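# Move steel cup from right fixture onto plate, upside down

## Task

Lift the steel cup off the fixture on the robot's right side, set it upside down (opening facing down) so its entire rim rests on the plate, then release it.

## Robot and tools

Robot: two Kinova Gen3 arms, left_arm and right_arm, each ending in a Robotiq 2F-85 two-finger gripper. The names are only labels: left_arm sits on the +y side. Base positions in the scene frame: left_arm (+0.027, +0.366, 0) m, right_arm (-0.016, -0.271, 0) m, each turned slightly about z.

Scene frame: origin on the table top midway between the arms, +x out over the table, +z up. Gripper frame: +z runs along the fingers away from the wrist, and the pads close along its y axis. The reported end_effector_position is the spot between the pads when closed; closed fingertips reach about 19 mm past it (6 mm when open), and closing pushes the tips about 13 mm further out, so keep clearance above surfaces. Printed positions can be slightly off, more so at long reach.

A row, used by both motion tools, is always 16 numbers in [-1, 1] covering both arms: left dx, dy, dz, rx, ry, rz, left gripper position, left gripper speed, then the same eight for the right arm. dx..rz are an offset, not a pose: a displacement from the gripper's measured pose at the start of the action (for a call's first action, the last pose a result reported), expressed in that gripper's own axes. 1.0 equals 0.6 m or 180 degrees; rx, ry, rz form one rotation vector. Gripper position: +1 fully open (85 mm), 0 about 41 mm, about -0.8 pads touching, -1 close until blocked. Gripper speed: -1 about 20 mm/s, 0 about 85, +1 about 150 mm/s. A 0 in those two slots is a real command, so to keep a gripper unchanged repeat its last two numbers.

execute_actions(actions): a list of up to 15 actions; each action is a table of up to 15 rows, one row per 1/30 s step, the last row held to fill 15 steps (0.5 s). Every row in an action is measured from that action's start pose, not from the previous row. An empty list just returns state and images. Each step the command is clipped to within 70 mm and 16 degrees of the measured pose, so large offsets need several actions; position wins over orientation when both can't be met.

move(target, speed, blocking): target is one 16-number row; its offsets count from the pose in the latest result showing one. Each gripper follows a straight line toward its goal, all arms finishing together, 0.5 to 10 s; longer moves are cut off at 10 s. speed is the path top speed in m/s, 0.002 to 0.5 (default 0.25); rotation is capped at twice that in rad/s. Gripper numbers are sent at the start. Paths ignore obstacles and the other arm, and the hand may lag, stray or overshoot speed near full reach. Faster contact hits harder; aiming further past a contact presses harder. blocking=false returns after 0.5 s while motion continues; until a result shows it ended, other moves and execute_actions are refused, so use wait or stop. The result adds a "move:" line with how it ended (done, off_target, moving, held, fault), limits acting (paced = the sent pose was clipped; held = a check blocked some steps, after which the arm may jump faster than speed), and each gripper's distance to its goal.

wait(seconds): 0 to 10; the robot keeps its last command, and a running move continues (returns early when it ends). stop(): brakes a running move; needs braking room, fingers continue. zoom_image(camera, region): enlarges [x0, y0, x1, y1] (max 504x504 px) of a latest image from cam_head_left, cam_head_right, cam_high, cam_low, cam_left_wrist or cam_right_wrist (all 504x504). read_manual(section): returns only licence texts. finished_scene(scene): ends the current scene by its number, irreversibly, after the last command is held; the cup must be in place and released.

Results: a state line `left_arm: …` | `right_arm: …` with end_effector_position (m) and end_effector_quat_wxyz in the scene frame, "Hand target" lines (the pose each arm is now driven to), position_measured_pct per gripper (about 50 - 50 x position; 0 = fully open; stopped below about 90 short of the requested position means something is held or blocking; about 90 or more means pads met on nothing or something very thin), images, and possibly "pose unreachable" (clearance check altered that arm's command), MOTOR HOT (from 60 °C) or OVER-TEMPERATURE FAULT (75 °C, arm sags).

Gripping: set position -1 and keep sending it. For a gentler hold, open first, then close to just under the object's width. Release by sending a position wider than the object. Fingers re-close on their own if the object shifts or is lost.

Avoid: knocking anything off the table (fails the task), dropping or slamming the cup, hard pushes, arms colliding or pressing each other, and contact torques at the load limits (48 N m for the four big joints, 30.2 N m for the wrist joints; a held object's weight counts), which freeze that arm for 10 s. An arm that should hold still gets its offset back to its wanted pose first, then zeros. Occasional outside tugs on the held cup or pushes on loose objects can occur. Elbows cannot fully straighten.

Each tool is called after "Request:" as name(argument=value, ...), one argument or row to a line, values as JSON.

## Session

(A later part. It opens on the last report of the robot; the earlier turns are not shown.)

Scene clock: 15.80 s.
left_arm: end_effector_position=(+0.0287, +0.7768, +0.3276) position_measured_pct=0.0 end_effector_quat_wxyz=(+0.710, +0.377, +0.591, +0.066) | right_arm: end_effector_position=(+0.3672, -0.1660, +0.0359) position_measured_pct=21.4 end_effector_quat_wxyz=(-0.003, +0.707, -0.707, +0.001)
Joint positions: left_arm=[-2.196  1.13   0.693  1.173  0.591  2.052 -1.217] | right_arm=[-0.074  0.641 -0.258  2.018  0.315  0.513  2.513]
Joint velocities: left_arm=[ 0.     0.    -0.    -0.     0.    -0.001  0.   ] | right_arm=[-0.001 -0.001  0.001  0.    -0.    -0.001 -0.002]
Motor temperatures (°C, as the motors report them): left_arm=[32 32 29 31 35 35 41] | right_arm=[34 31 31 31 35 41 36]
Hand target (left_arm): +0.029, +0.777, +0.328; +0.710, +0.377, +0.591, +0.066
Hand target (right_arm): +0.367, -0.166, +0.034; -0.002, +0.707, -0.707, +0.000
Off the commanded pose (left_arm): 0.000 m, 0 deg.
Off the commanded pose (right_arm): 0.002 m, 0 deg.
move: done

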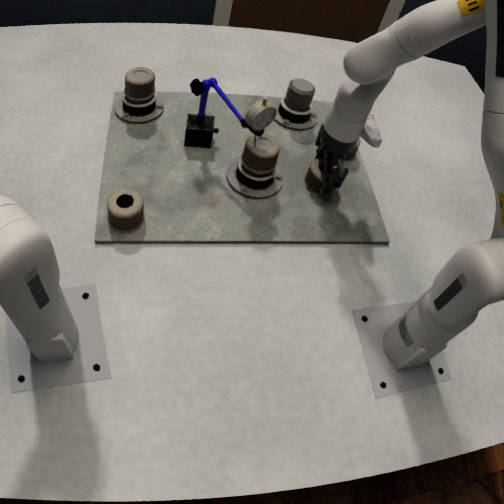

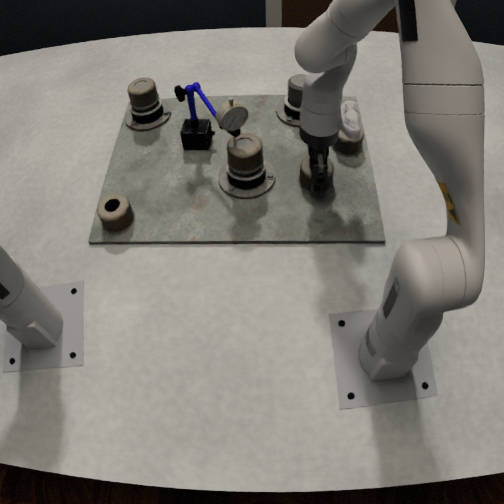

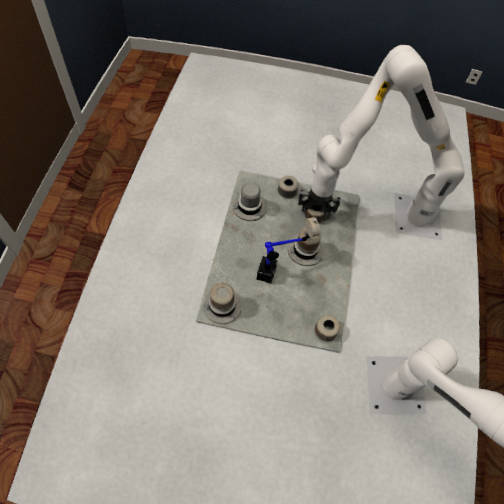

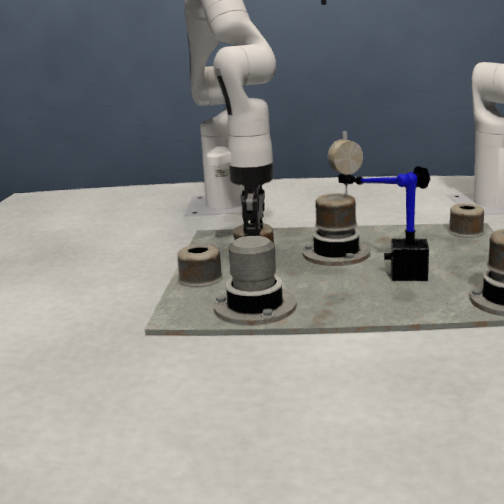

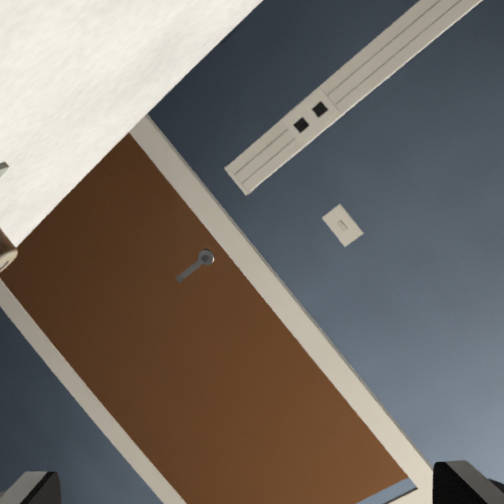

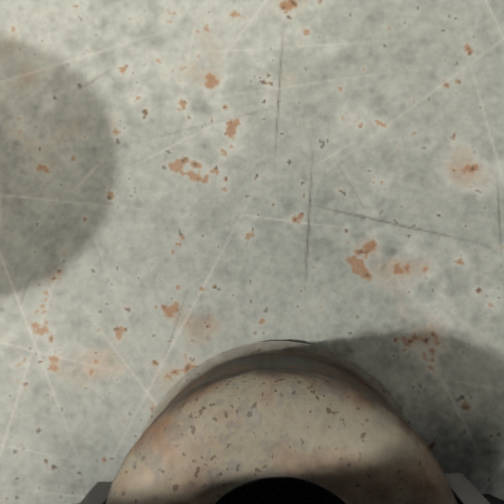

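Request:
execute_actions(
  actions=[
    [[0,0,0,0,0,0,1,0,0,0,0,0,0,0,1,0]],
  ],
)

Request:
move(
  target=[0,0,0,0,0,0,1,0,0,0,-0.15,0,0,0,1,0],
)

Scene clock: 16.73 s.
left_arm: end_effector_position=(+0.0287, +0.7768, +0.3276) position_measured_pct=0.0 end_effector_quat_wxyz=(+0.710, +0.377, +0.591, +0.066) | right_arm: end_effector_position=(+0.3672, -0.1660, +0.0359) position_measured_pct=0.0 end_effector_quat_wxyz=(-0.003, +0.707, -0.707, +0.001)
Joint positions: left_arm=[-2.196  1.13   0.693  1.173  0.591  2.052 -1.217] | right_arm=[-0.074  0.641 -0.258  2.018  0.314  0.513  2.513]
Joint velocities: left_arm=[-0.001  0.     0.    -0.001  0.    -0.    -0.   ] | right_arm=[-0.     0.001 -0.    -0.    -0.    -0.     0.001]
Motor temperatures (°C, as the motors report them): left_arm=[32 32 29 31 35 35 41] | right_arm=[34 31 31 31 35 41 36]
Hand target (left_arm): +0.029, +0.777, +0.328; +0.710, +0.377, +0.591, +0.066
Hand target (right_arm): +0.367, -0.166, +0.036; -0.003, +0.707, -0.707, +0.001
Off the commanded pose (left_arm): 0.000 m, 0 deg.
Off the commanded pose (right_arm): 0.000 m, 0 deg.

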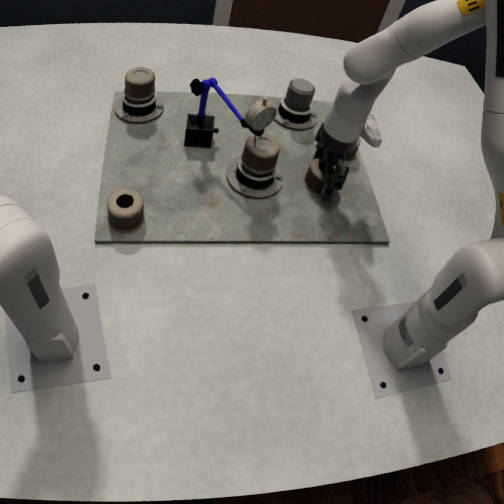

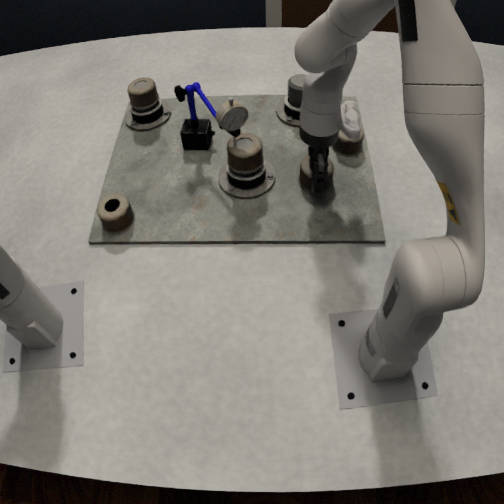

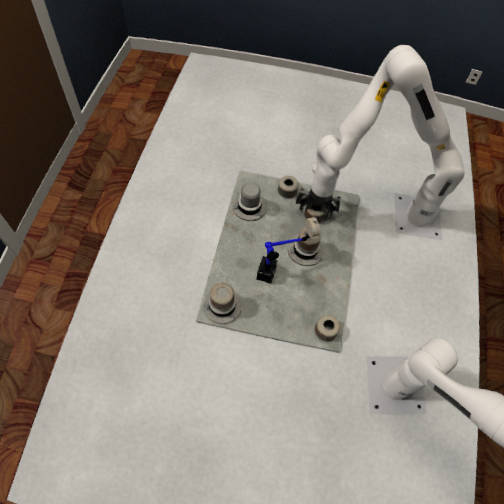

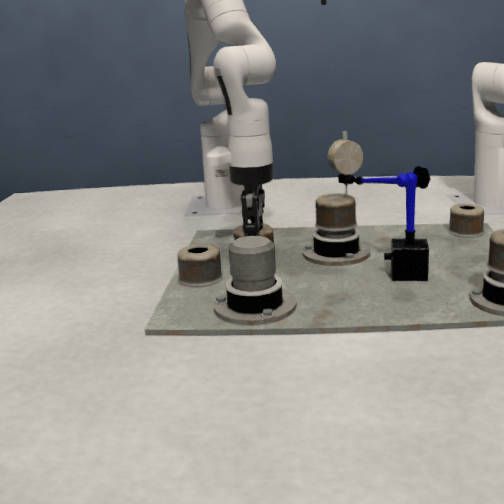

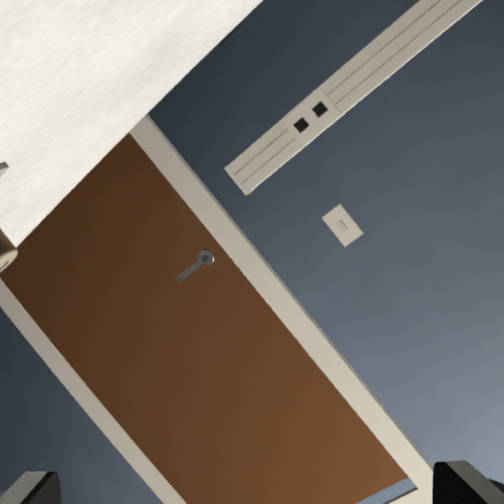

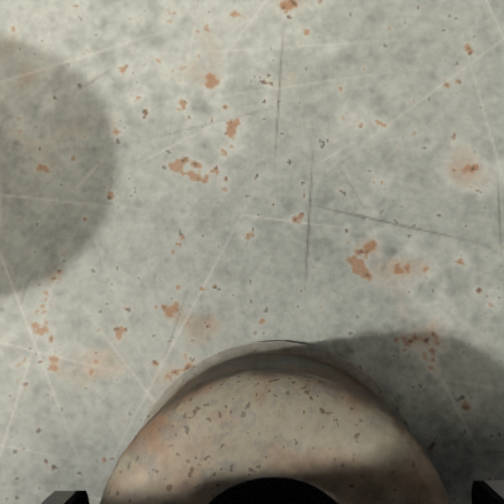

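Scene clock: 17.60 s.
left_arm: end_effector_position=(+0.0287, +0.7768, +0.3276) position_measured_pct=0.0 end_effector_quat_wxyz=(+0.710, +0.377, +0.591, +0.066) | right_arm: end_effector_position=(+0.3666, -0.1657, +0.1258) position_measured_pct=0.0 end_effector_quat_wxyz=(-0.003, +0.708, -0.707, +0.001)
Joint positions: left_arm=[-2.196  1.13   0.693  1.173  0.591  2.052 -1.217] | right_arm=[-0.011  0.457 -0.337  1.938  0.209  0.775  2.607]
Joint velocities: left_arm=[ 0.001 -0.001 -0.     0.     0.001  0.001  0.   ] | right_arm=[ 0.002 -0.003  0.001 -0.    -0.001  0.     0.001]
Motor temperatures (°C, as the motors report them): left_arm=[32 32 29 31 35 35 41] | right_arm=[34 31 31 31 35 41 36]
Hand target (left_arm): +0.029, +0.777, +0.328; +0.710, +0.377, +0.591, +0.066
Hand target (right_arm): +0.367, -0.166, +0.126; -0.003, +0.708, -0.707, +0.001
Off the commanded pose (left_arm): 0.000 m, 0 deg.
Off the commanded pose (right_arm): 0.001 m, 0 deg.
move: done

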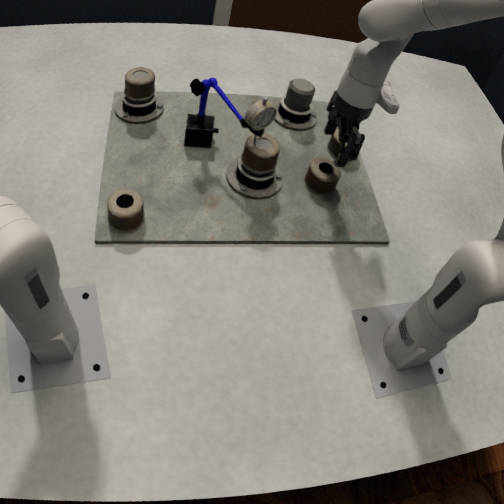

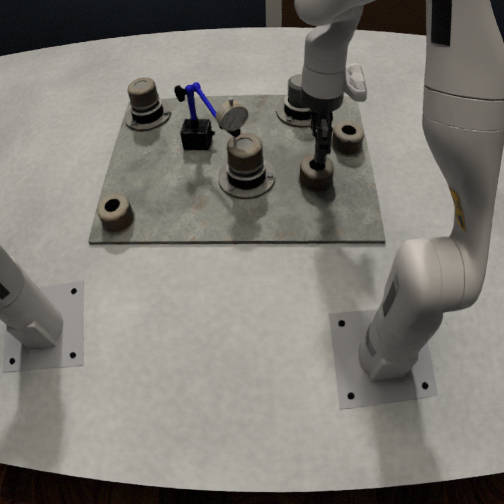

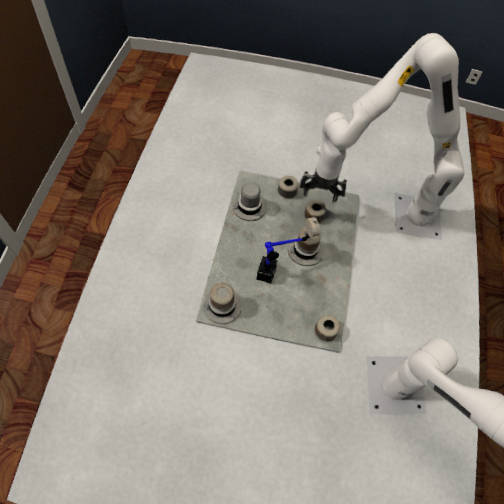

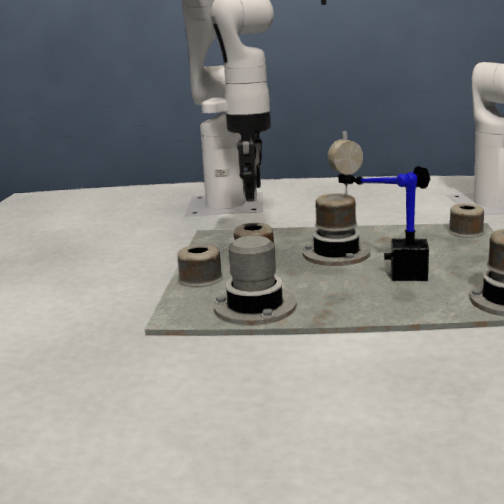

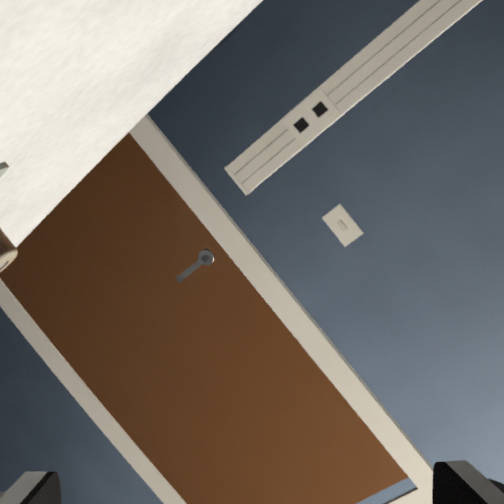

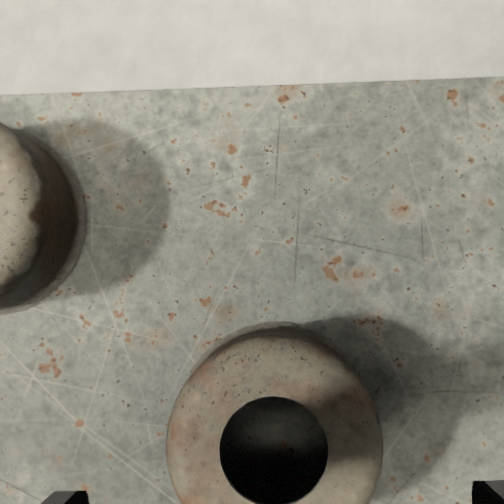

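Request:
finished_scene(
  scene=2,
)

The scene is finished: the task was done.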